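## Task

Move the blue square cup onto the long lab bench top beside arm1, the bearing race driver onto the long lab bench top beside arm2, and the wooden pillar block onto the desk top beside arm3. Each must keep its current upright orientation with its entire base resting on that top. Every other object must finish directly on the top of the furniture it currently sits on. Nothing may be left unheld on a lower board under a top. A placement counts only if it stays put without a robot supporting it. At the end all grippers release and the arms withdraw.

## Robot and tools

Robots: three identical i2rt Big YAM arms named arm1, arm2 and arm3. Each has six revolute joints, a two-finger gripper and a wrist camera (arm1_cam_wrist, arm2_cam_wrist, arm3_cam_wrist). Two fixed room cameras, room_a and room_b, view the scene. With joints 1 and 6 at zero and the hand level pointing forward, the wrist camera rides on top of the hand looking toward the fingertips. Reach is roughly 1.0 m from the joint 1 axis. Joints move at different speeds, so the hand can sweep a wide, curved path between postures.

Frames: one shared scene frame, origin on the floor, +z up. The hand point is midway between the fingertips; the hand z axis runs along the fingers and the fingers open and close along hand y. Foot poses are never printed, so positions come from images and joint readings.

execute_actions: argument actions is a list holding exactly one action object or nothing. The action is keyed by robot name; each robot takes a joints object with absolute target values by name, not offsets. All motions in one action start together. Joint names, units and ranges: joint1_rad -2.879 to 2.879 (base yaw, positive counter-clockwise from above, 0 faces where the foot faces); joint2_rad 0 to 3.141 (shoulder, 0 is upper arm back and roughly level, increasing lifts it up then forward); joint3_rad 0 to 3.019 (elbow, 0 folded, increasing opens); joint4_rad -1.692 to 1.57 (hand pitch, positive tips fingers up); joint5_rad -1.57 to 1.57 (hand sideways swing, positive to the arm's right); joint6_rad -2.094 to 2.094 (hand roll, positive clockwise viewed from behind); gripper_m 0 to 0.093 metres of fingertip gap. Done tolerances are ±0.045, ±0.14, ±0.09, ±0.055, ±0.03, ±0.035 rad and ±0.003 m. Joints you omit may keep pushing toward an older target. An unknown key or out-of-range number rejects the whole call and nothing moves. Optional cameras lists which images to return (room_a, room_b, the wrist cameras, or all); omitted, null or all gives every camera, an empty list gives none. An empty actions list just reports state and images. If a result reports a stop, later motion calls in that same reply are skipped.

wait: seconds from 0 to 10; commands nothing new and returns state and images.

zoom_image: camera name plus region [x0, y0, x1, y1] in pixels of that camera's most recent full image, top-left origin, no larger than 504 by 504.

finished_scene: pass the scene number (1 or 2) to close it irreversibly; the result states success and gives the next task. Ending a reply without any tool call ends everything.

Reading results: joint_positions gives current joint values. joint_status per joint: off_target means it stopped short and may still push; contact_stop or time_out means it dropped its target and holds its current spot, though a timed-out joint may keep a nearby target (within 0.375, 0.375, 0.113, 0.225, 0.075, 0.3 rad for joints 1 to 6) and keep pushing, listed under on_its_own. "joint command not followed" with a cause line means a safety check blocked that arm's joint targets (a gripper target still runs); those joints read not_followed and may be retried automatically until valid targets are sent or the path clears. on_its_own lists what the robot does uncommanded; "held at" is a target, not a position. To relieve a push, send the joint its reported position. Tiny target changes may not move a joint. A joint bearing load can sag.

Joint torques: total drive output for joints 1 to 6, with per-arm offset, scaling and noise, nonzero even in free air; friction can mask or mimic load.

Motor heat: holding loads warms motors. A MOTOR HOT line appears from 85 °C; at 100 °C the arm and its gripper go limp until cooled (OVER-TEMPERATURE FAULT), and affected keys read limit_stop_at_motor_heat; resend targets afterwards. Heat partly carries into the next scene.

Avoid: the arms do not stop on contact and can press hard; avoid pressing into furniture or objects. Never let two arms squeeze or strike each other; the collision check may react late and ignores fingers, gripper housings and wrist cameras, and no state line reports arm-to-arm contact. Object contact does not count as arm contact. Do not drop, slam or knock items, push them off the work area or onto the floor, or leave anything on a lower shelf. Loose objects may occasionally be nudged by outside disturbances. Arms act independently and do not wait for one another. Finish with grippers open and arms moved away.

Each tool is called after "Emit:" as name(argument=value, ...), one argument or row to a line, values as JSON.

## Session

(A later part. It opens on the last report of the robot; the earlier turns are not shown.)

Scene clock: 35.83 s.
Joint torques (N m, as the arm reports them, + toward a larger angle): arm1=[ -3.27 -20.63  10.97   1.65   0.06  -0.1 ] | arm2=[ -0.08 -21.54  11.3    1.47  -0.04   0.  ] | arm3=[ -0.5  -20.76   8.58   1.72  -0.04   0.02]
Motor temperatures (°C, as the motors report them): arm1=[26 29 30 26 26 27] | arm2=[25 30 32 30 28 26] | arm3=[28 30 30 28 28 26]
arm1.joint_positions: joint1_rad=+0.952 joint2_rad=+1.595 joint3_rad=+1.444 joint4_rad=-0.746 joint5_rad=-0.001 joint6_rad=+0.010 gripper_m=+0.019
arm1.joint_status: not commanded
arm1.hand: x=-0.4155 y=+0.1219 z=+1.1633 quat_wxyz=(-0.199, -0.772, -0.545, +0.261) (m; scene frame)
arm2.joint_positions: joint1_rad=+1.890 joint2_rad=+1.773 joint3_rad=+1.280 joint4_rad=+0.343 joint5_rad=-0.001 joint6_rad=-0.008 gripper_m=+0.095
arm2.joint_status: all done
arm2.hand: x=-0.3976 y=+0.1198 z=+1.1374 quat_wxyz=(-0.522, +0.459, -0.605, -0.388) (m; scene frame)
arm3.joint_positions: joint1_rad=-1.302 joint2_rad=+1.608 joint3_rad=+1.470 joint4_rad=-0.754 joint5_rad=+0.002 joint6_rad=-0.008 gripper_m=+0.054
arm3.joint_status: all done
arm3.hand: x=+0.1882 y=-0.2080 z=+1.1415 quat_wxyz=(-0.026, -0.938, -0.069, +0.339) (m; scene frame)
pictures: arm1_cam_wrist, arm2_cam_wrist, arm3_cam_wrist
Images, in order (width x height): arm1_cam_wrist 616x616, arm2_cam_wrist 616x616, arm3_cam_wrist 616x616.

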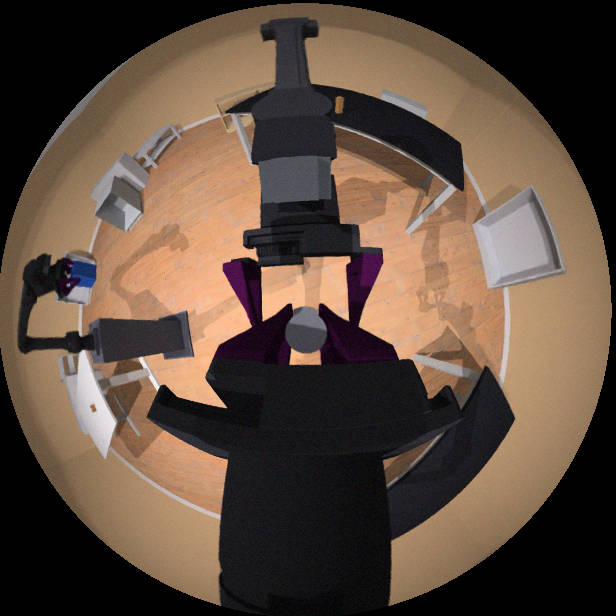

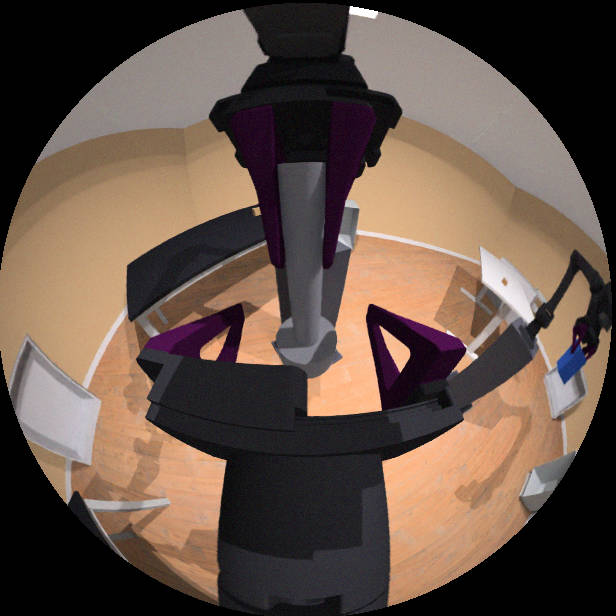

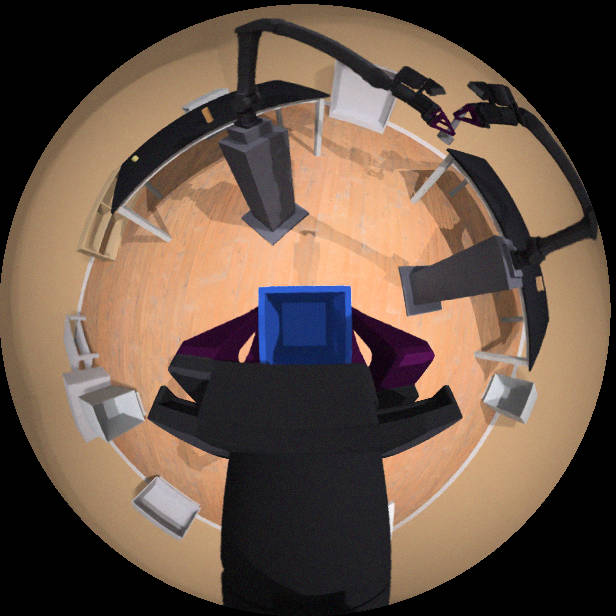

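Emit:
execute_actions(
  actions=[
    {"arm2":{"joints":{"gripper_m":0.0}}},
  ],
  cameras=["arm2_cam_wrist","arm3_cam_wrist"],
)

Emit:
zoom_image(
  camera="arm3_cam_wrist",
  region=[400, 60, 510, 170],
)

Scene clock: 38.97 s.
Joint torques (N m, as the arm reports them, + toward a larger angle): arm1=[ -2.99 -20.15  11.12   1.62  -0.01  -0.1 ] | arm2=[ -0.11 -21.69  11.3    1.53  -0.05   0.01] | arm3=[ -0.46 -20.77   8.58   1.72  -0.02   0.02]
Motor temperatures (°C, as the motors report them): arm1=[26 29 30 26 26 27] | arm2=[25 30 33 30 28 26] | arm3=[28 30 30 28 28 26]
arm1.joint_positions: joint1_rad=+0.952 joint2_rad=+1.595 joint3_rad=+1.444 joint4_rad=-0.746 joint5_rad=+0.000 joint6_rad=+0.009 gripper_m=+0.019
arm1.joint_status: not commanded
arm1.hand: x=-0.4157 y=+0.1220 z=+1.1633 quat_wxyz=(-0.199, -0.771, -0.545, +0.262) (m; scene frame)
arm2.joint_positions: joint1_rad=+1.890 joint2_rad=+1.773 joint3_rad=+1.280 joint4_rad=+0.343 joint5_rad=-0.001 joint6_rad=-0.008 gripper_m=+0.019
arm2.joint_status: gripper_m off_target (ended at +0.019, target +0.000)
arm2.hand: x=-0.3974 y=+0.1198 z=+1.1374 quat_wxyz=(-0.522, +0.459, -0.605, -0.388) (m; scene frame)
arm3.joint_positions: joint1_rad=-1.302 joint2_rad=+1.608 joint3_rad=+1.470 joint4_rad=-0.754 joint5_rad=+0.002 joint6_rad=-0.008 gripper_m=+0.054
arm3.joint_status: not commanded
arm3.hand: x=+0.1882 y=-0.2080 z=+1.1415 quat_wxyz=(-0.026, -0.938, -0.069, +0.339) (m; scene frame)
pictures: arm2_cam_wrist, arm3_cam_wrist
Images, in order (width x height): arm2_cam_wrist 616x616, arm3_cam_wrist 616x616.

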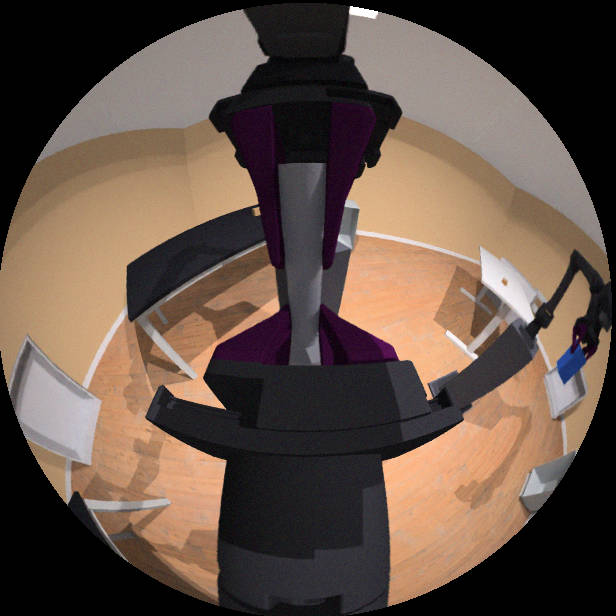

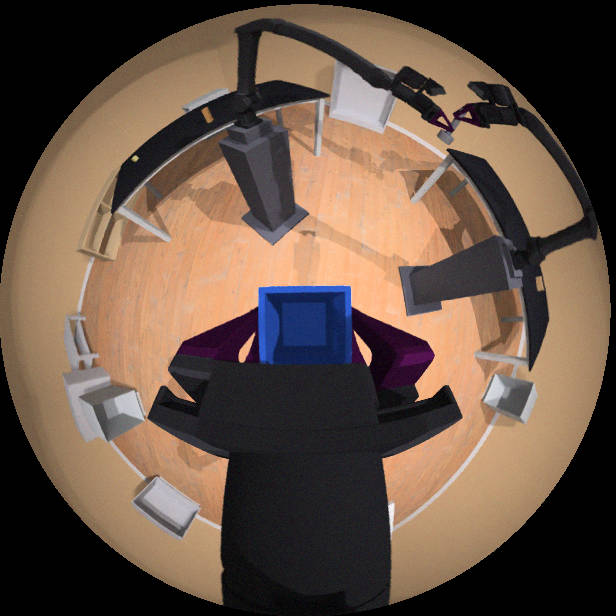

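Region (400, 60, 510, 170) of arm3_cam_wrist's 616x616 image, scaled by 4.582, with more detail than that image has.

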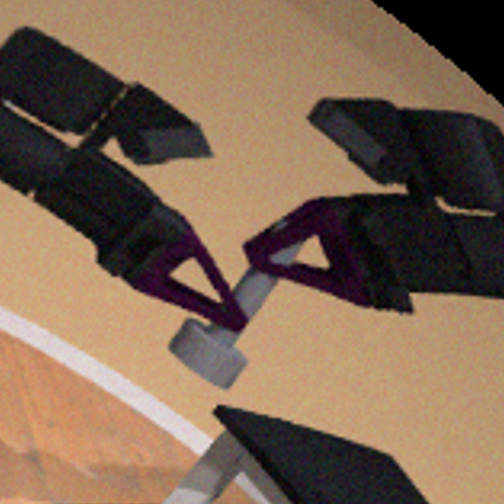

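Emit:
execute_actions(
  actions=[
    {"arm1":{"joints":{"gripper_m":0.093}},"arm3":{"joints":{"joint1_rad":-1.7,"joint4_rad":-0.8}}},
  ],
  cameras=[],
)

Emit:
execute_actions(
  actions=[
    {"arm1":{"joints":{"joint2_rad":1.33}},"arm3":{"joints":{"joint1_rad":-2.12}}},
  ],
  cameras=[],
)

Emit:
execute_actions(
  actions=[
    {"arm1":{"joints":{"joint1_rad":2.13,"joint2_rad":1.52,"joint3_rad":0.755,"joint4_rad":0.505}},"arm2":{"joints":{"joint1_rad":-1.3,"joint2_rad":2.2,"joint3_rad":1.11,"joint4_rad":1.1}}},
  ],
)

Scene clock: 45.27 s.
Joint torques (N m, as the arm reports them, + toward a larger angle): arm1=[ -2.93 -16.12  11.07   1.74   0.03  -0.06] | arm2=[ -0.01 -21.91  11.38   2.42  -0.06   0.02] | arm3=[ -0.08 -20.65   8.55   1.46  -0.04   0.02]
Motor temperatures (°C, as the motors report them): arm1=[26 29 31 26 26 27] | arm2=[25 30 34 30 28 26] | arm3=[28 30 30 28 28 26]
arm1.joint_positions: joint1_rad=+0.952 joint2_rad=+1.552 joint3_rad=+1.444 joint4_rad=-0.746 joint5_rad=+0.000 joint6_rad=+0.009 gripper_m=+0.093
arm1.joint_status: all done
arm1.hand: x=-0.4142 y=+0.1277 z=+1.1892 quat_wxyz=(-0.210, -0.766, -0.541, +0.278) (m; scene frame)
arm2.joint_positions: joint1_rad=+1.890 joint2_rad=+1.777 joint3_rad=+1.280 joint4_rad=+0.321 joint5_rad=-0.001 joint6_rad=-0.008 gripper_m=+0.019
arm2.joint_status: not commanded
arm2.hand: x=-0.3975 y=+0.1194 z=+1.1291 quat_wxyz=(-0.514, +0.464, -0.612, -0.382) (m; scene frame)
arm3.joint_positions: joint1_rad=-1.710 joint2_rad=+1.608 joint3_rad=+1.470 joint4_rad=-0.790 joint5_rad=+0.003 joint6_rad=-0.008 gripper_m=+0.054
arm3.joint_status: all done
arm3.hand: x=+0.2112 y=+0.0472 z=+1.1329 quat_wxyz=(+0.038, -0.939, +0.124, +0.318) (m; scene frame)
pictures: none
No camera images: the call's "cameras" was empty. Leave "cameras" out to get every camera's image.

Scene clock: 46.57 s.
Joint torques (N m, as the arm reports them, + toward a larger angle): arm1=[ -2.36 -12.53  11.07   1.96   0.01  -0.08] | arm2=[ -0.16 -22.1   11.27   2.39  -0.06   0.04] | arm3=[  0.04 -20.85   8.51   1.46  -0.04   0.02]
Motor temperatures (°C, as the motors report them): arm1=[26 29 31 26 26 27] | arm2=[25 30 34 30 28 26] | arm3=[28 30 30 28 28 26]
arm1.joint_positions: joint1_rad=+0.952 joint2_rad=+1.337 joint3_rad=+1.447 joint4_rad=-0.746 joint5_rad=+0.000 joint6_rad=+0.009 gripper_m=+0.093
arm1.joint_status: all done
arm1.hand: x=-0.4014 y=+0.1715 z=+1.3165 quat_wxyz=(-0.269, -0.730, -0.515, +0.359) (m; scene frame)
arm2.joint_positions: joint1_rad=+1.890 joint2_rad=+1.777 joint3_rad=+1.280 joint4_rad=+0.321 joint5_rad=-0.001 joint6_rad=-0.008 gripper_m=+0.019
arm2.joint_status: not commanded
arm2.hand: x=-0.3975 y=+0.1194 z=+1.1291 quat_wxyz=(-0.514, +0.464, -0.612, -0.382) (m; scene frame)
arm3.joint_positions: joint1_rad=-2.130 joint2_rad=+1.608 joint3_rad=+1.470 joint4_rad=-0.790 joint5_rad=+0.003 joint6_rad=-0.008 gripper_m=+0.054
arm3.joint_status: all done
arm3.hand: x=+0.3317 y=+0.2803 z=+1.1287 quat_wxyz=(+0.101, -0.893, +0.318, +0.301) (m; scene frame)
pictures: none
No camera images: the call's "cameras" was empty. Leave "cameras" out to get every camera's image.

Scene clock: 49.27 s.
Joint torques (N m, as the arm reports them, + toward a larger angle): arm1=[ -2.55 -13.45   6.51   2.75   0.08  -0.05] | arm2=[  1.07 -26.36   5.7    4.08  -0.23   0.01] | arm3=[  0.29 -20.87   8.55   1.47  -0.04   0.01]
Motor temperatures (°C, as the motors report them): arm1=[26 29 31 26 26 27] | arm2=[25 30 33 30 28 26] | arm3=[28 30 30 28 28 26]
arm1.joint_positions: joint1_rad=+2.135 joint2_rad=+1.533 joint3_rad=+0.758 joint4_rad=+0.481 joint5_rad=-0.002 joint6_rad=+0.009 gripper_m=+0.093
arm1.joint_status: all done
arm1.hand: x=+0.2287 y=+0.3356 z=+1.0886 quat_wxyz=(-0.565, -0.285, -0.747, +0.204) (m; scene frame)
arm2.joint_positions: joint1_rad=-1.311 joint2_rad=+2.234 joint3_rad=+1.099 joint4_rad=+1.049 joint5_rad=+0.002 joint6_rad=-0.007 gripper_m=+0.019
arm2.joint_status: all done
arm2.hand: x=-0.8476 y=-1.2688 z=+0.8937 quat_wxyz=(-0.388, -0.600, -0.424, +0.556) (m; scene frame)
arm3.joint_positions: joint1_rad=-2.130 joint2_rad=+1.608 joint3_rad=+1.470 joint4_rad=-0.790 joint5_rad=+0.003 joint6_rad=-0.008 gripper_m=+0.054
arm3.joint_status: not commanded
arm3.hand: x=+0.3317 y=+0.2803 z=+1.1287 quat_wxyz=(+0.101, -0.893, +0.318, +0.301) (m; scene frame)
pictures: arm1_cam_wrist, arm2_cam_wrist, arm3_cam_wrist, room_a, room_b
Images, in order (width x height): arm1_cam_wrist 616x616, arm2_cam_wrist 616x616, arm3_cam_wrist 616x616, room_a 504x504, room_b 504x504.

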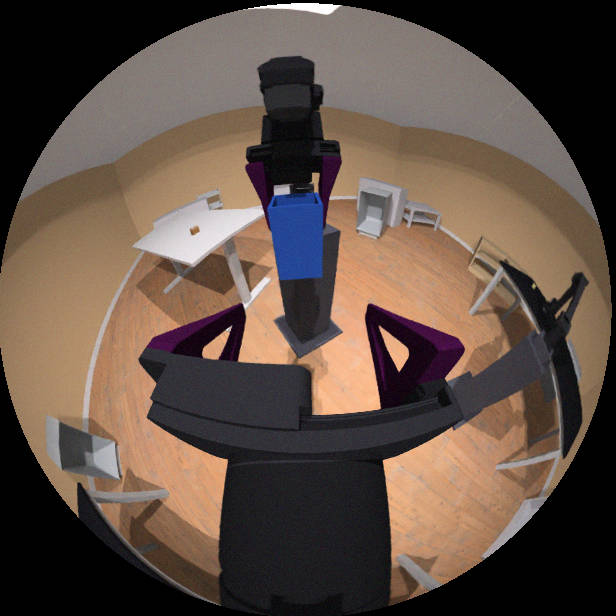

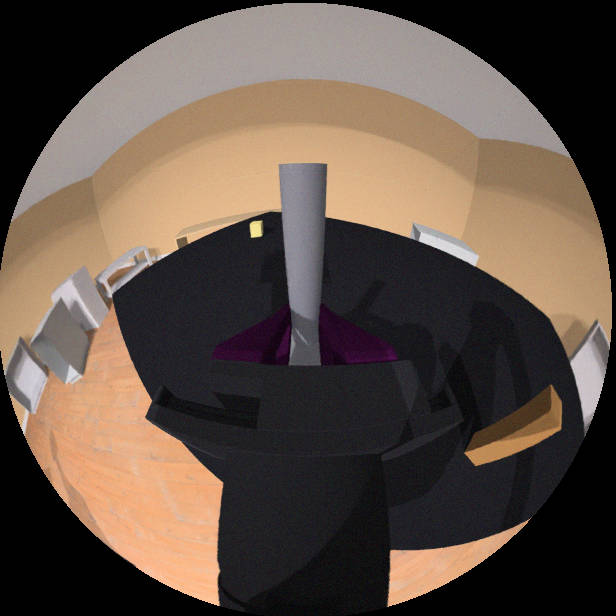

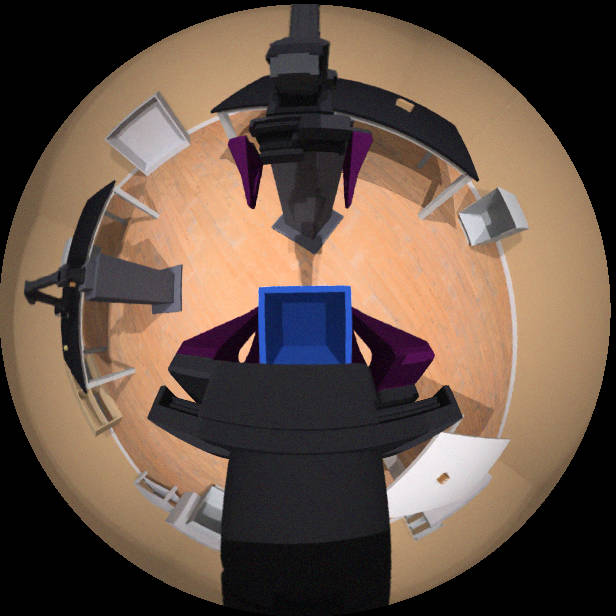

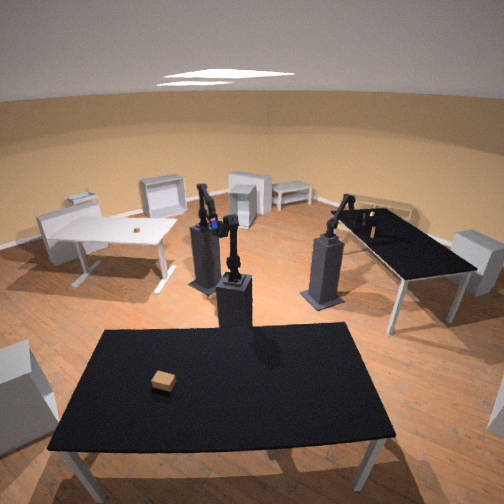

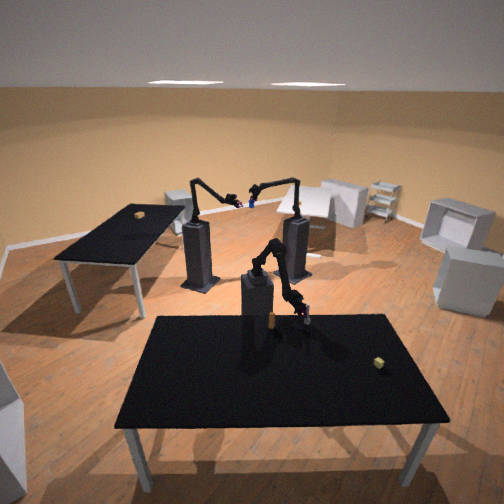

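Emit:
execute_actions(
  actions=[
    {"arm1":{"joints":{"joint1_rad":2.152,"joint2_rad":1.722,"joint3_rad":0.962,"joint4_rad":0.535}},"arm2":{"joints":{"joint2_rad":2.29}}},
  ],
  cameras=["arm1_cam_wrist","room_b"],
)

Emit:
zoom_image(
  camera="room_b",
  region=[210, 170, 290, 250],
)

Emit:
zoom_image(
  camera="room_b",
  region=[255, 270, 345, 360],
)

Scene clock: 53.93 s.
Joint torques (N m, as the arm reports them, + toward a larger angle): arm1=[ -2.13 -16.64  10.02   2.47   0.04  -0.08] | arm2=[  0.83 -23.26   5.48   4.05  -0.18   0.01] | arm3=[  0.28 -20.87   8.53   1.46  -0.03   0.02]
Motor temperatures (°C, as the motors report them): arm1=[26 29 30 26 26 27] | arm2=[25 31 33 30 28 26] | arm3=[28 30 30 28 28 26]
arm1.joint_positions: joint1_rad=+2.147 joint2_rad=+1.733 joint3_rad=+0.916 joint4_rad=+0.513 joint5_rad=-0.002 joint6_rad=+0.009 gripper_m=+0.093
arm1.joint_status: all done
arm1.hand: x=+0.2816 y=+0.3002 z=+1.0581 quat_wxyz=(-0.563, -0.282, -0.751, +0.199) (m; scene frame)
arm2.joint_positions: joint1_rad=-1.311 joint2_rad=+2.295 joint3_rad=+1.099 joint4_rad=+1.049 joint5_rad=+0.002 joint6_rad=-0.007 gripper_m=+0.019
arm2.joint_status: all done
arm2.hand: x=-0.8449 y=-1.2615 z=+0.8518 quat_wxyz=(-0.375, -0.617, -0.436, +0.537) (m; scene frame)
arm3.joint_positions: joint1_rad=-2.130 joint2_rad=+1.608 joint3_rad=+1.470 joint4_rad=-0.790 joint5_rad=+0.003 joint6_rad=-0.008 gripper_m=+0.054
arm3.joint_status: not commanded
arm3.hand: x=+0.3317 y=+0.2803 z=+1.1287 quat_wxyz=(+0.101, -0.893, +0.318, +0.301) (m; scene frame)
pictures: arm1_cam_wrist, room_b
Images, in order (width x height): arm1_cam_wrist 616x616, room_b 504x504.

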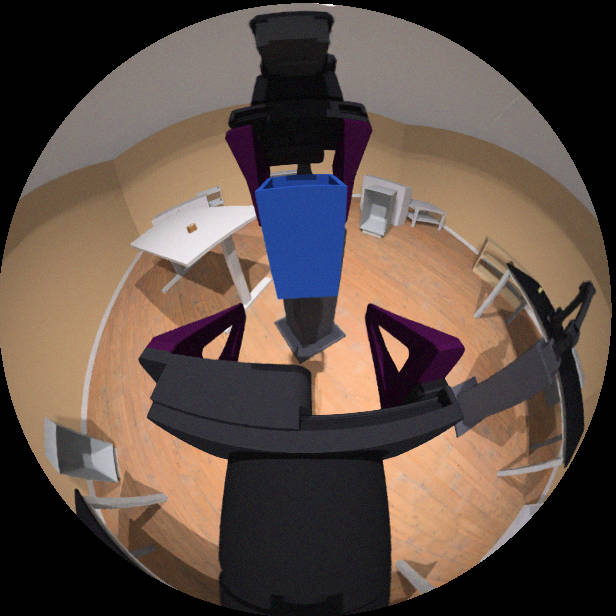

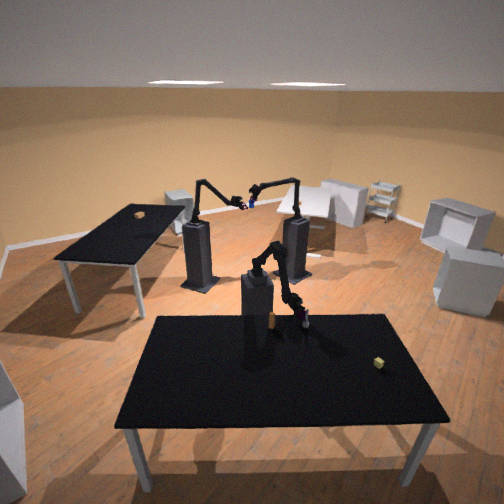

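Region (210, 170, 290, 250) of room_b's 504x504 image, scaled by 6.300, with more detail than that image has.

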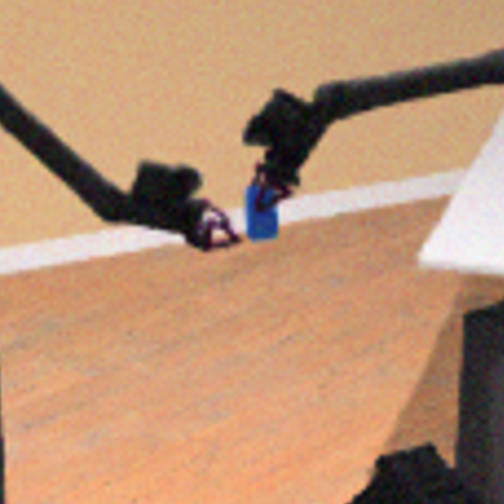

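Region (255, 270, 345, 360) of room_b's 504x504 image, scaled by 5.600, with more detail than that image has.

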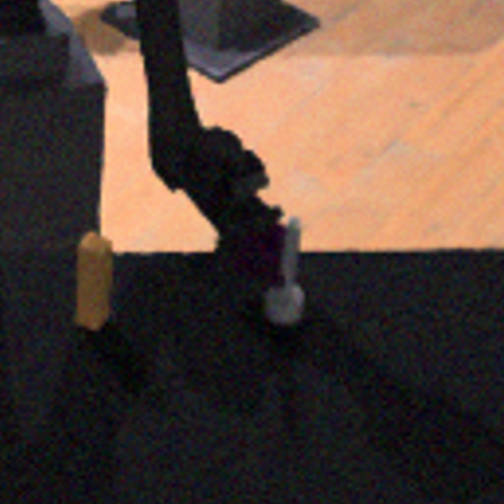

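Emit:
execute_actions(
  actions=[
    {"arm1":{"joints":{"joint2_rad":1.826,"joint3_rad":1.143,"joint4_rad":0.433}},"arm2":{"joints":{"joint2_rad":2.33}}},
  ],
  cameras=["arm1_cam_wrist","arm3_cam_wrist","room_b"],
)

Emit:
zoom_image(
  camera="room_b",
  region=[220, 175, 280, 235],
)

Scene clock: 56.73 s.
Joint torques (N m, as the arm reports them, + toward a larger angle): arm1=[ -2.73 -18.    10.46   1.56   0.08  -0.11] | arm2=[  0.96 -21.95   5.16   3.92  -0.19  -0.01] | arm3=[  0.3  -20.83   8.54   1.45  -0.04   0.02]
Motor temperatures (°C, as the motors report them): arm1=[26 29 30 26 26 27] | arm2=[25 31 33 30 28 26] | arm3=[28 30 30 28 28 26]
arm1.joint_positions: joint1_rad=+2.147 joint2_rad=+1.834 joint3_rad=+1.095 joint4_rad=+0.444 joint5_rad=-0.002 joint6_rad=+0.009 gripper_m=+0.093
arm1.joint_status: all done
arm1.hand: x=+0.3252 y=+0.2631 z=+1.0670 quat_wxyz=(-0.566, -0.281, -0.749, +0.200) (m; scene frame)
arm2.joint_positions: joint1_rad=-1.311 joint2_rad=+2.316 joint3_rad=+1.099 joint4_rad=+1.053 joint5_rad=+0.002 joint6_rad=-0.006 gripper_m=+0.019
arm2.joint_status: all done
arm2.hand: x=-0.8437 y=-1.2586 z=+0.8383 quat_wxyz=(-0.372, -0.622, -0.439, +0.531) (m; scene frame)
arm3.joint_positions: joint1_rad=-2.130 joint2_rad=+1.608 joint3_rad=+1.470 joint4_rad=-0.790 joint5_rad=+0.003 joint6_rad=-0.008 gripper_m=+0.054
arm3.joint_status: not commanded
arm3.hand: x=+0.3317 y=+0.2803 z=+1.1287 quat_wxyz=(+0.101, -0.893, +0.318, +0.301) (m; scene frame)
pictures: arm1_cam_wrist, arm3_cam_wrist, room_b
Images, in order (width x height): arm1_cam_wrist 616x616, arm3_cam_wrist 616x616, room_b 504x504.

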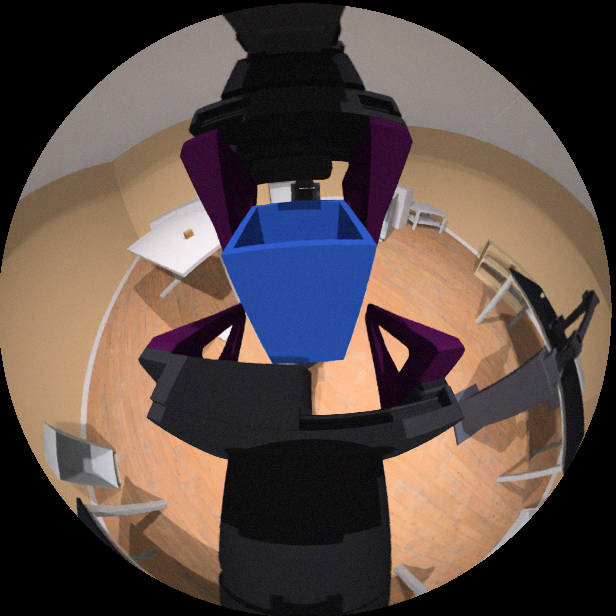

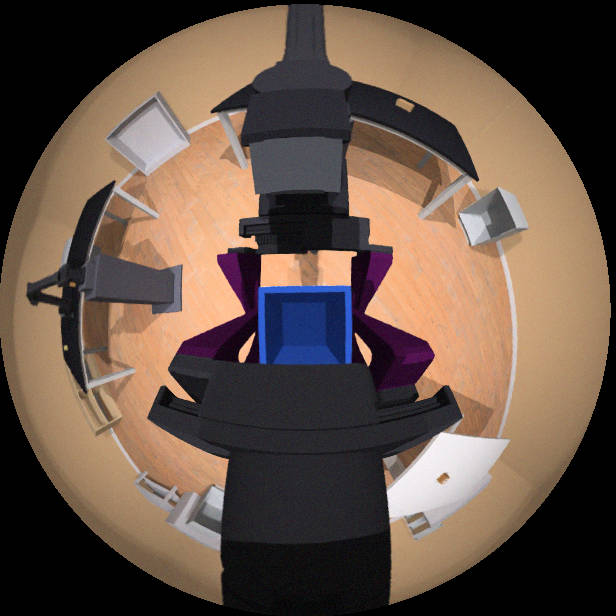

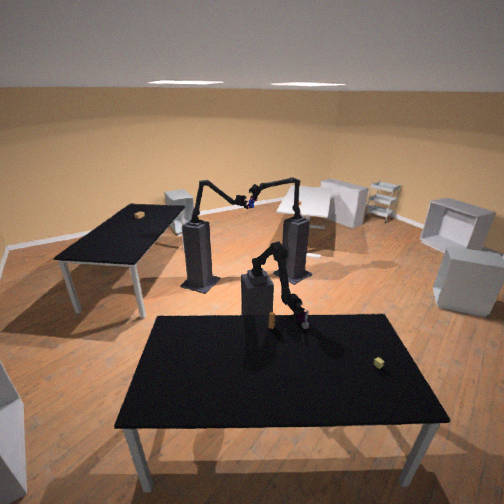

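Region (220, 175, 280, 235) of room_b's 504x504 image, scaled by 8.400, with more detail than that image has.

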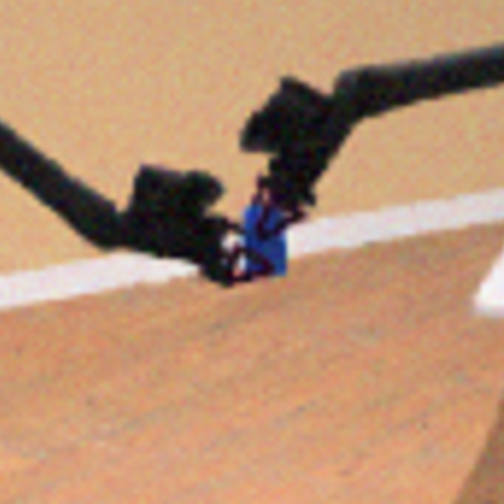

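Arm2 likely touched down; confirm while arm1 closes.

Emit:
execute_actions(
  actions=[
    {"arm1":{"joints":{"gripper_m":0.03}},"arm2":{"joints":{"joint2_rad":2.345}}},
  ],
  cameras=["room_b"],
)

Emit:
zoom_image(
  camera="room_b",
  region=[220, 175, 280, 235],
)

Scene clock: 58.40 s.
Joint torques (N m, as the arm reports them, + toward a larger angle): arm1=[ -2.31 -18.    10.53   1.45   0.08   0.  ] | arm2=[  1.12 -20.83   5.18   3.89  -0.17  -0.02] | arm3=[  0.28 -20.82   8.55   1.49  -0.08   0.01]
Motor temperatures (°C, as the motors report them): arm1=[26 29 31 26 26 27] | arm2=[25 31 32 30 28 26] | arm3=[28 30 30 28 29 26]
arm1.joint_positions: joint1_rad=+2.147 joint2_rad=+1.834 joint3_rad=+1.095 joint4_rad=+0.444 joint5_rad=-0.002 joint6_rad=+0.003 gripper_m=+0.054
arm1.joint_status: gripper_m off_target (ended at +0.054, target +0.030)
arm1.hand: x=+0.3255 y=+0.2633 z=+1.0670 quat_wxyz=(-0.566, -0.278, -0.750, +0.202) (m; scene frame)
arm2.joint_positions: joint1_rad=-1.311 joint2_rad=+2.317 joint3_rad=+1.099 joint4_rad=+1.053 joint5_rad=+0.002 joint6_rad=-0.005 gripper_m=+0.019
arm2.joint_status: all done
arm2.hand: x=-0.8437 y=-1.2584 z=+0.8378 quat_wxyz=(-0.372, -0.622, -0.439, +0.531) (m; scene frame)
arm3.joint_positions: joint1_rad=-2.130 joint2_rad=+1.608 joint3_rad=+1.470 joint4_rad=-0.790 joint5_rad=+0.004 joint6_rad=-0.008 gripper_m=+0.054
arm3.joint_status: not commanded
arm3.hand: x=+0.3319 y=+0.2804 z=+1.1286 quat_wxyz=(+0.102, -0.893, +0.318, +0.300) (m; scene frame)
pictures: room_b
Images, in order (width x height): room_b 504x504.

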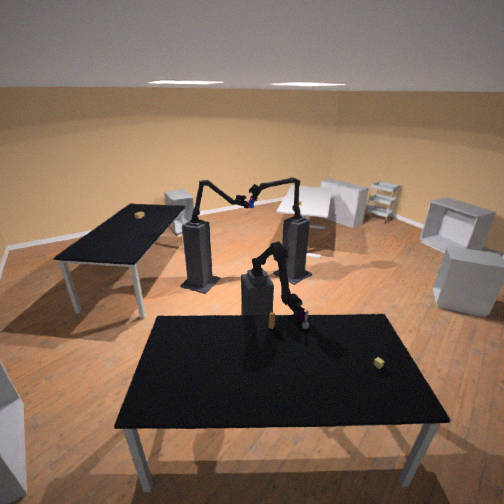

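Region (220, 175, 280, 235) of room_b's 504x504 image, scaled by 8.400, with more detail than that image has.

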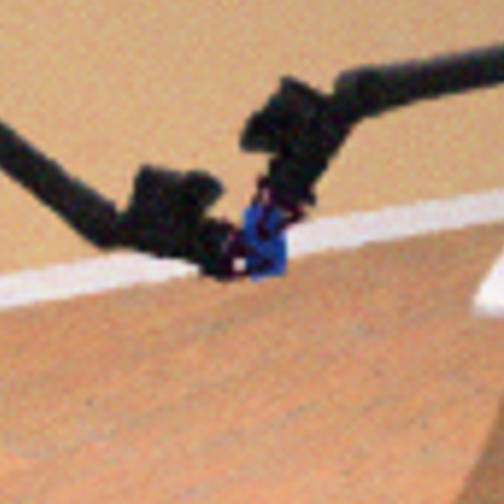

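Emit:
execute_actions(
  actions=[
    {"arm3":{"joints":{"gripper_m":0.093}},"arm2":{"joints":{"gripper_m":0.093,"joint2_rad":2.317}}},
  ],
  cameras=[],
)

Emit:
execute_actions(
  actions=[
    {"arm3":{"joints":{"joint2_rad":1.2}},"arm2":{"joints":{"joint2_rad":1.9,"joint3_rad":0.95}}},
  ],
  cameras=[],
)

Emit:
execute_actions(
  actions=[
    {"arm1":{"joints":{"joint1_rad":-0.9,"joint2_rad":2.28,"joint3_rad":1.125,"joint4_rad":0.935}},"arm2":{"joints":{"joint1_rad":-1.685,"joint2_rad":1.975,"joint3_rad":1.73,"joint4_rad":-1.28,"joint6_rad":0.58}},"arm3":{"joints":{"joint1_rad":-1.12}}},
  ],
)

Scene clock: 62.57 s.
Joint torques (N m, as the arm reports them, + toward a larger angle): arm1=[ -2.79 -18.46  10.45   1.51   0.08  -0.03] | arm2=[  0.94 -23.12   5.12   3.22  -0.18  -0.01] | arm3=[  0.45 -20.52   8.48   1.48  -0.06   0.01]
Motor temperatures (°C, as the motors report them): arm1=[26 29 31 26 26 27] | arm2=[25 31 32 30 28 26] | arm3=[28 30 31 28 29 26]
arm1.joint_positions: joint1_rad=+2.147 joint2_rad=+1.834 joint3_rad=+1.095 joint4_rad=+0.440 joint5_rad=-0.002 joint6_rad=+0.003 gripper_m=+0.054
arm1.joint_status: not commanded
arm1.hand: x=+0.3253 y=+0.2635 z=+1.0662 quat_wxyz=(-0.565, -0.278, -0.750, +0.201) (m; scene frame)
arm2.joint_positions: joint1_rad=-1.311 joint2_rad=+2.317 joint3_rad=+1.099 joint4_rad=+1.074 joint5_rad=+0.002 joint6_rad=-0.005 gripper_m=+0.093
arm2.joint_status: all done
arm2.hand: x=-0.8439 y=-1.2591 z=+0.8427 quat_wxyz=(-0.377, -0.617, -0.435, +0.537) (m; scene frame)
arm3.joint_positions: joint1_rad=-2.130 joint2_rad=+1.604 joint3_rad=+1.470 joint4_rad=-0.790 joint5_rad=+0.003 joint6_rad=-0.007 gripper_m=+0.093
arm3.joint_status: all done
arm3.hand: x=+0.3322 y=+0.2800 z=+1.1310 quat_wxyz=(+0.102, -0.893, +0.318, +0.302) (m; scene frame)
pictures: none
No camera images: the call's "cameras" was empty. Leave "cameras" out to get every camera's image.

Scene clock: 64.13 s.
Joint torques (N m, as the arm reports them, + toward a larger angle): arm1=[ -1.91 -17.9   10.47   1.37   0.08  -0.04] | arm2=[  1.09 -16.7    6.48   2.45  -0.17   0.  ] | arm3=[  0.18 -13.44   8.73   1.96  -0.05   0.02]
Motor temperatures (°C, as the motors report them): arm1=[26 29 31 26 26 27] | arm2=[25 31 32 30 28 26] | arm3=[28 30 31 28 29 26]
arm1.joint_positions: joint1_rad=+2.147 joint2_rad=+1.834 joint3_rad=+1.095 joint4_rad=+0.440 joint5_rad=-0.002 joint6_rad=+0.003 gripper_m=+0.054
arm1.joint_status: not commanded
arm1.hand: x=+0.3253 y=+0.2635 z=+1.0662 quat_wxyz=(-0.565, -0.278, -0.750, +0.201) (m; scene frame)
arm2.joint_positions: joint1_rad=-1.311 joint2_rad=+1.866 joint3_rad=+0.952 joint4_rad=+1.090 joint5_rad=+0.002 joint6_rad=-0.005 gripper_m=+0.093
arm2.joint_status: all done
arm2.hand: x=-0.8333 y=-1.2277 z=+1.0873 quat_wxyz=(-0.441, -0.523, -0.369, +0.629) (m; scene frame)
arm3.joint_positions: joint1_rad=-2.130 joint2_rad=+1.215 joint3_rad=+1.470 joint4_rad=-0.792 joint5_rad=+0.003 joint6_rad=-0.007 gripper_m=+0.093
arm3.joint_status: all done
arm3.hand: x=+0.4081 y=+0.2228 z=+1.3507 quat_wxyz=(+0.162, -0.818, +0.294, +0.468) (m; scene frame)
pictures: none
No camera images: the call's "cameras" was empty. Leave "cameras" out to get every camera's image.

Scene clock: 66.93 s.
Joint torques (N m, as the arm reports them, + toward a larger angle): arm1=[ -2.32 -21.32   4.56   2.72  -0.06  -0.03] | arm2=[  0.23 -22.61  11.48  -0.12  -0.12   0.05] | arm3=[ -0.44 -13.01   8.67   2.02   0.08   0.01]
Motor temperatures (°C, as the motors report them): arm1=[26 29 30 26 26 27] | arm2=[25 31 33 30 28 26] | arm3=[28 30 31 28 29 26]
arm1.joint_positions: joint1_rad=-0.904 joint2_rad=+2.296 joint3_rad=+1.120 joint4_rad=+0.910 joint5_rad=+0.002 joint6_rad=+0.003 gripper_m=+0.054
arm1.joint_status: all done
arm1.hand: x=-0.7875 y=+1.1254 z=+0.8501 quat_wxyz=(+0.184, -0.762, +0.240, +0.573) (m; scene frame)
arm2.joint_positions: joint1_rad=-1.688 joint2_rad=+1.961 joint3_rad=+1.687 joint4_rad=-1.263 joint5_rad=+0.001 joint6_rad=+0.570 gripper_m=+0.093
arm2.joint_status: all done
arm2.hand: x=-1.0055 y=-1.0494 z=+0.9788 quat_wxyz=(-0.013, -0.990, -0.140, +0.013) (m; scene frame)
arm3.joint_positions: joint1_rad=-1.124 joint2_rad=+1.215 joint3_rad=+1.470 joint4_rad=-0.792 joint5_rad=+0.000 joint6_rad=-0.007 gripper_m=+0.093
arm3.joint_status: all done
arm3.hand: x=+0.3136 y=-0.2842 z=+1.3577 quat_wxyz=(-0.081, -0.854, -0.139, +0.494) (m; scene frame)
pictures: arm1_cam_wrist, arm2_cam_wrist, arm3_cam_wrist, room_a, room_b
Images, in order (width x height): arm1_cam_wrist 616x616, arm2_cam_wrist 616x616, arm3_cam_wrist 616x616, room_a 504x504, room_b 504x504.

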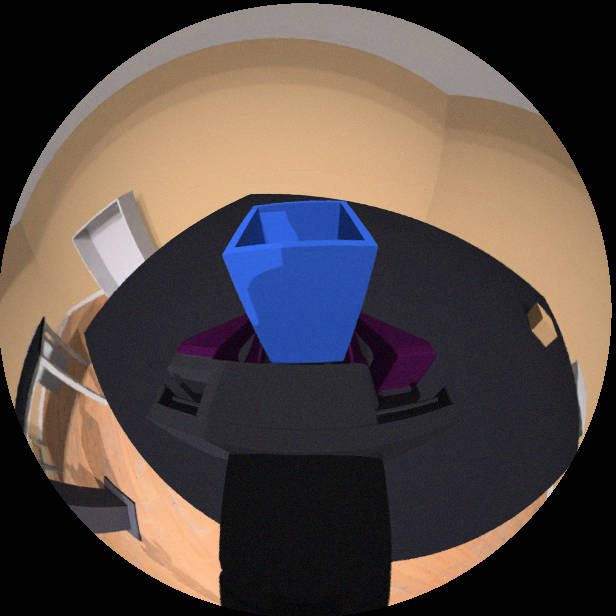

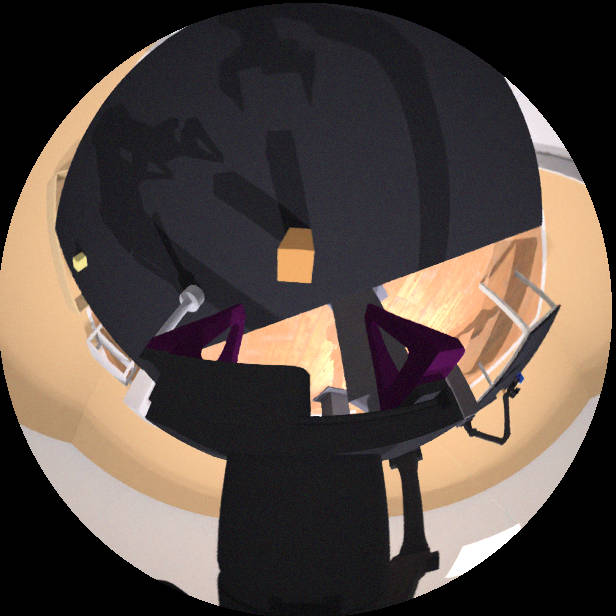

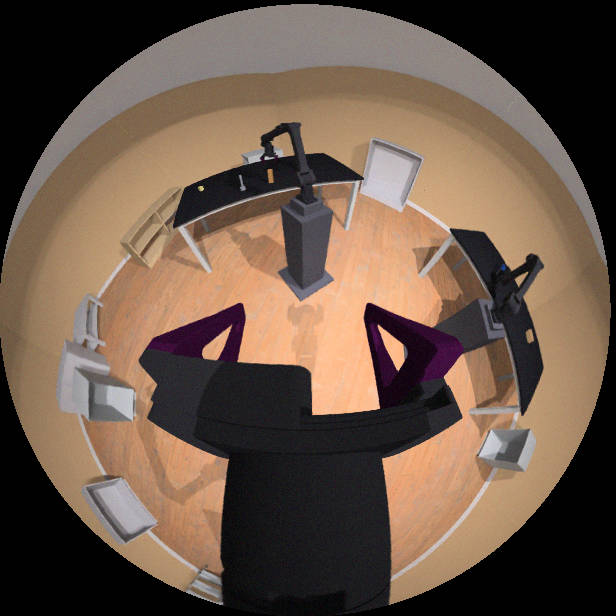

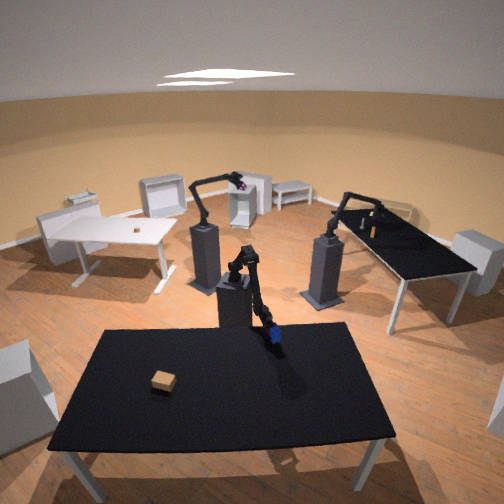

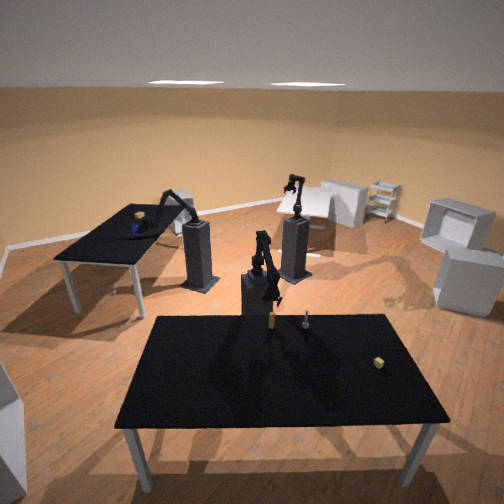

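Emit:
execute_actions(
  actions=[
    {"arm1":{"joints":{"joint2_rad":2.375,"joint4_rad":1.025}},"arm2":{"joints":{"joint1_rad":-1.662,"joint2_rad":2.085,"joint3_rad":1.61,"joint4_rad":-1.055}},"arm3":{"joints":{"joint3_rad":0.98,"joint4_rad":0.0}}},
  ],
  cameras=["arm2_cam_wrist","room_a","room_b"],
)

Emit:
zoom_image(
  camera="room_a",
  region=[230, 290, 320, 380],
)

Scene clock: 70.90 s.
Joint torques (N m, as the arm reports them, + toward a larger angle): arm1=[ -2.78 -22.     4.     2.71  -0.13   0.01] | arm2=[  0.85 -22.85   7.37   1.12  -0.09   0.02] | arm3=[ -0.45 -12.9    8.41   3.73   0.08   0.01]
Motor temperatures (°C, as the motors report them): arm1=[26 29 30 26 26 27] | arm2=[25 31 33 30 28 26] | arm3=[28 30 31 28 29 26]
arm1.joint_positions: joint1_rad=-0.904 joint2_rad=+2.395 joint3_rad=+1.120 joint4_rad=+0.998 joint5_rad=+0.002 joint6_rad=+0.003 gripper_m=+0.054
arm1.joint_status: all done
arm1.hand: x=-0.7752 y=+1.1172 z=+0.8039 quat_wxyz=(+0.183, -0.765, +0.241, +0.569) (m; scene frame)
arm2.joint_positions: joint1_rad=-1.672 joint2_rad=+2.069 joint3_rad=+1.616 joint4_rad=-1.072 joint5_rad=+0.001 joint6_rad=+0.570 gripper_m=+0.093
arm2.joint_status: all done
arm2.hand: x=-1.0062 y=-1.0658 z=+0.8912 quat_wxyz=(-0.017, -0.989, -0.147, +0.018) (m; scene frame)
arm3.joint_positions: joint1_rad=-1.124 joint2_rad=+1.213 joint3_rad=+0.975 joint4_rad=-0.025 joint5_rad=+0.000 joint6_rad=-0.007 gripper_m=+0.093
arm3.joint_status: all done
arm3.hand: x=+0.2865 y=-0.2941 z=+1.2337 quat_wxyz=(-0.098, -0.779, -0.127, +0.607) (m; scene frame)
pictures: arm2_cam_wrist, room_a, room_b
Images, in order (width x height): arm2_cam_wrist 616x616, room_a 504x504, room_b 504x504.

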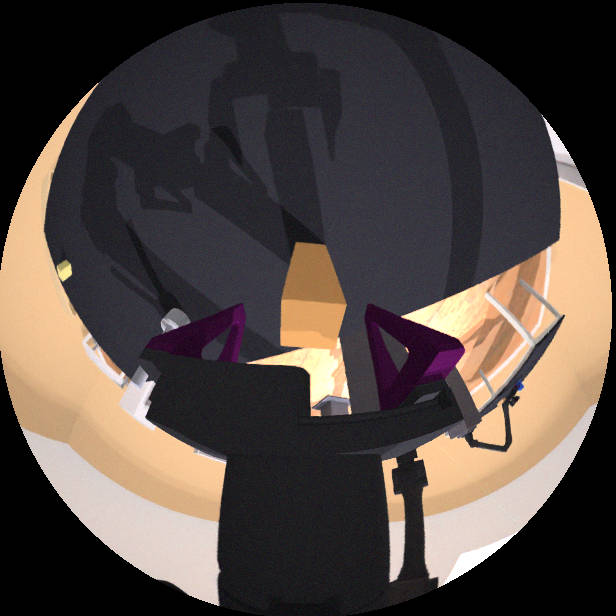

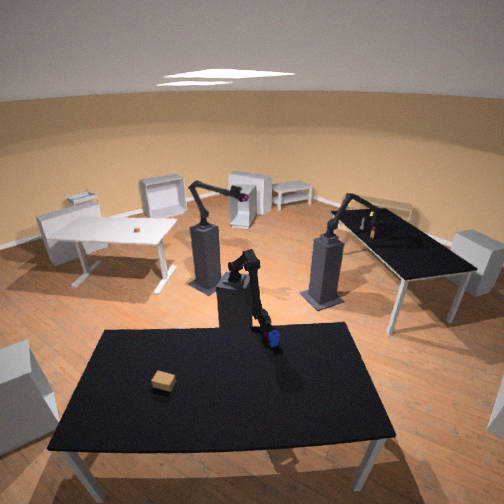

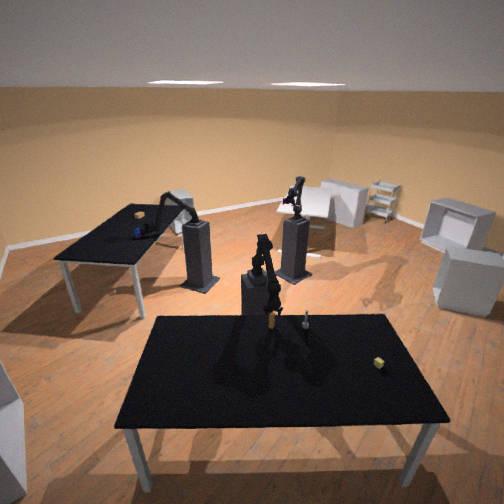

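Region (230, 290, 320, 380) of room_a's 504x504 image, scaled by 5.600, with more detail than that image has.

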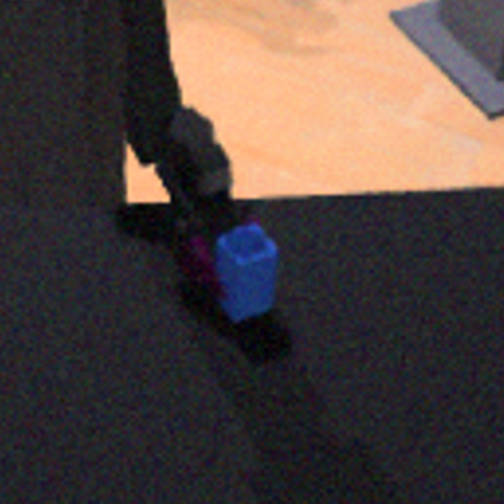

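Emit:
execute_actions(
  actions=[
    {"arm1":{"joints":{"joint2_rad":2.43,"joint4_rad":1.065}},"arm2":{"joints":{"gripper_m":0.01}},"arm3":{"joints":{"joint4_rad":0.4}}},
  ],
  cameras=[],
)

Scene clock: 76.60 s.
Joint torques (N m, as the arm reports them, + toward a larger angle): arm1=[ -3.12 -20.42   3.52   2.77  -0.08  -0.06] | arm2=[  0.73 -23.74   7.3    1.22  -0.06   0.04] | arm3=[ -0.38 -12.81   8.34   3.55   0.09   0.01]
Motor temperatures (°C, as the motors report them): arm1=[26 29 30 26 26 27] | arm2=[25 31 33 30 28 26] | arm3=[28 30 31 28 28 26]
arm1.joint_positions: joint1_rad=-0.904 joint2_rad=+2.438 joint3_rad=+1.120 joint4_rad=+1.037 joint5_rad=+0.002 joint6_rad=+0.003 gripper_m=+0.054
arm1.joint_status: all done
arm1.hand: x=-0.7687 y=+1.1128 z=+0.7843 quat_wxyz=(+0.183, -0.766, +0.241, +0.567) (m; scene frame)
arm2.joint_positions: joint1_rad=-1.672 joint2_rad=+2.069 joint3_rad=+1.616 joint4_rad=-1.071 joint5_rad=+0.001 joint6_rad=+0.571 gripper_m=+0.035
arm2.joint_status: gripper_m off_target (ended at +0.035, target +0.010)
arm2.hand: x=-1.0063 y=-1.0660 z=+0.8912 quat_wxyz=(-0.018, -0.989, -0.147, +0.018) (m; scene frame)
arm3.joint_positions: joint1_rad=-1.124 joint2_rad=+1.213 joint3_rad=+0.975 joint4_rad=+0.375 joint5_rad=+0.000 joint6_rad=-0.007 gripper_m=+0.093
arm3.joint_status: all done
arm3.hand: x=+0.2818 y=-0.2949 z=+1.3314 quat_wxyz=(-0.120, -0.643, -0.104, +0.750) (m; scene frame)
pictures: none
No camera images: the call's "cameras" was empty. Leave "cameras" out to get every camera's image.

Emit:
execute_actions(
  actions=[
    {"arm1":{"joints":{"joint2_rad":2.465,"joint4_rad":1.095}},"arm2":{"joints":{"joint2_rad":2.03,"joint3_rad":2.15,"joint4_rad":-1.61}},"arm3":{"joints":{"joint4_rad":0.75}}},
  ],
  cameras=["room_a"],
)

Emit:
zoom_image(
  camera="room_a",
  region=[230, 290, 320, 380],
)

Scene clock: 79.77 s.
Joint torques (N m, as the arm reports them, + toward a larger angle): arm1=[ -2.75 -18.93   3.53   2.43  -0.08  -0.05] | arm2=[  1.04 -25.36  12.01  -0.07  -0.06   0.05] | arm3=[ -0.41 -12.36   8.07   3.1    0.09   0.01]
Motor temperatures (°C, as the motors report them): arm1=[26 29 29 26 26 27] | arm2=[25 31 33 30 28 26] | arm3=[28 30 31 28 28 26]
arm1.joint_positions: joint1_rad=-0.904 joint2_rad=+2.458 joint3_rad=+1.120 joint4_rad=+1.074 joint5_rad=+0.002 joint6_rad=+0.003 gripper_m=+0.054
arm1.joint_status: all done
arm1.hand: x=-0.7667 y=+1.1115 z=+0.7802 quat_wxyz=(+0.185, -0.761, +0.239, +0.574) (m; scene frame)
arm2.joint_positions: joint1_rad=-1.672 joint2_rad=+2.022 joint3_rad=+2.106 joint4_rad=-1.593 joint5_rad=+0.001 joint6_rad=+0.571 gripper_m=+0.035
arm2.joint_status: all done
arm2.hand: x=-1.0234 y=-1.0849 z=+1.1012 quat_wxyz=(-0.023, -0.989, -0.147, +0.023) (m; scene frame)
arm3.joint_positions: joint1_rad=-1.124 joint2_rad=+1.213 joint3_rad=+0.975 joint4_rad=+0.728 joint5_rad=+0.000 joint6_rad=-0.007 gripper_m=+0.093
arm3.joint_status: all done
arm3.hand: x=+0.3081 y=-0.2856 z=+1.4130 quat_wxyz=(-0.136, -0.501, -0.080, +0.851) (m; scene frame)
pictures: room_a
Images, in order (width x height): room_a 504x504.

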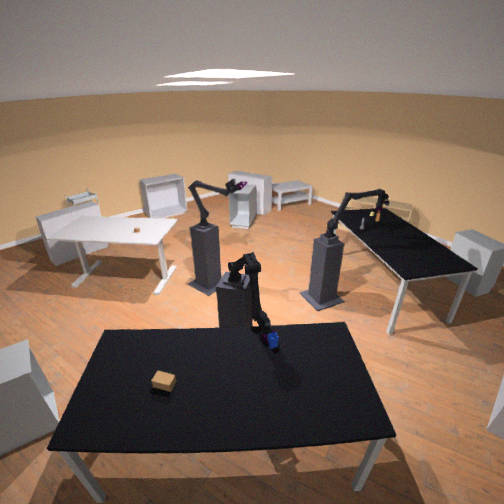

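Region (230, 290, 320, 380) of room_a's 504x504 image, scaled by 5.600, with more detail than that image has.

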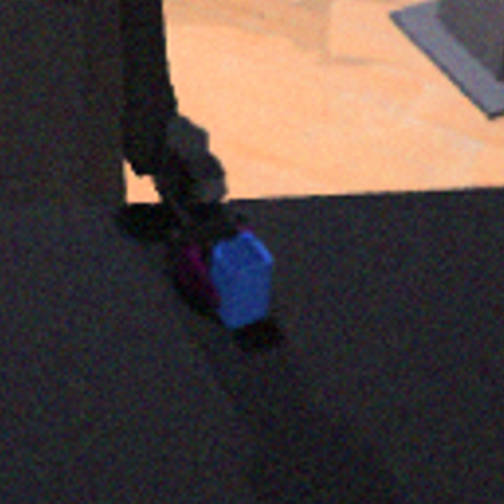

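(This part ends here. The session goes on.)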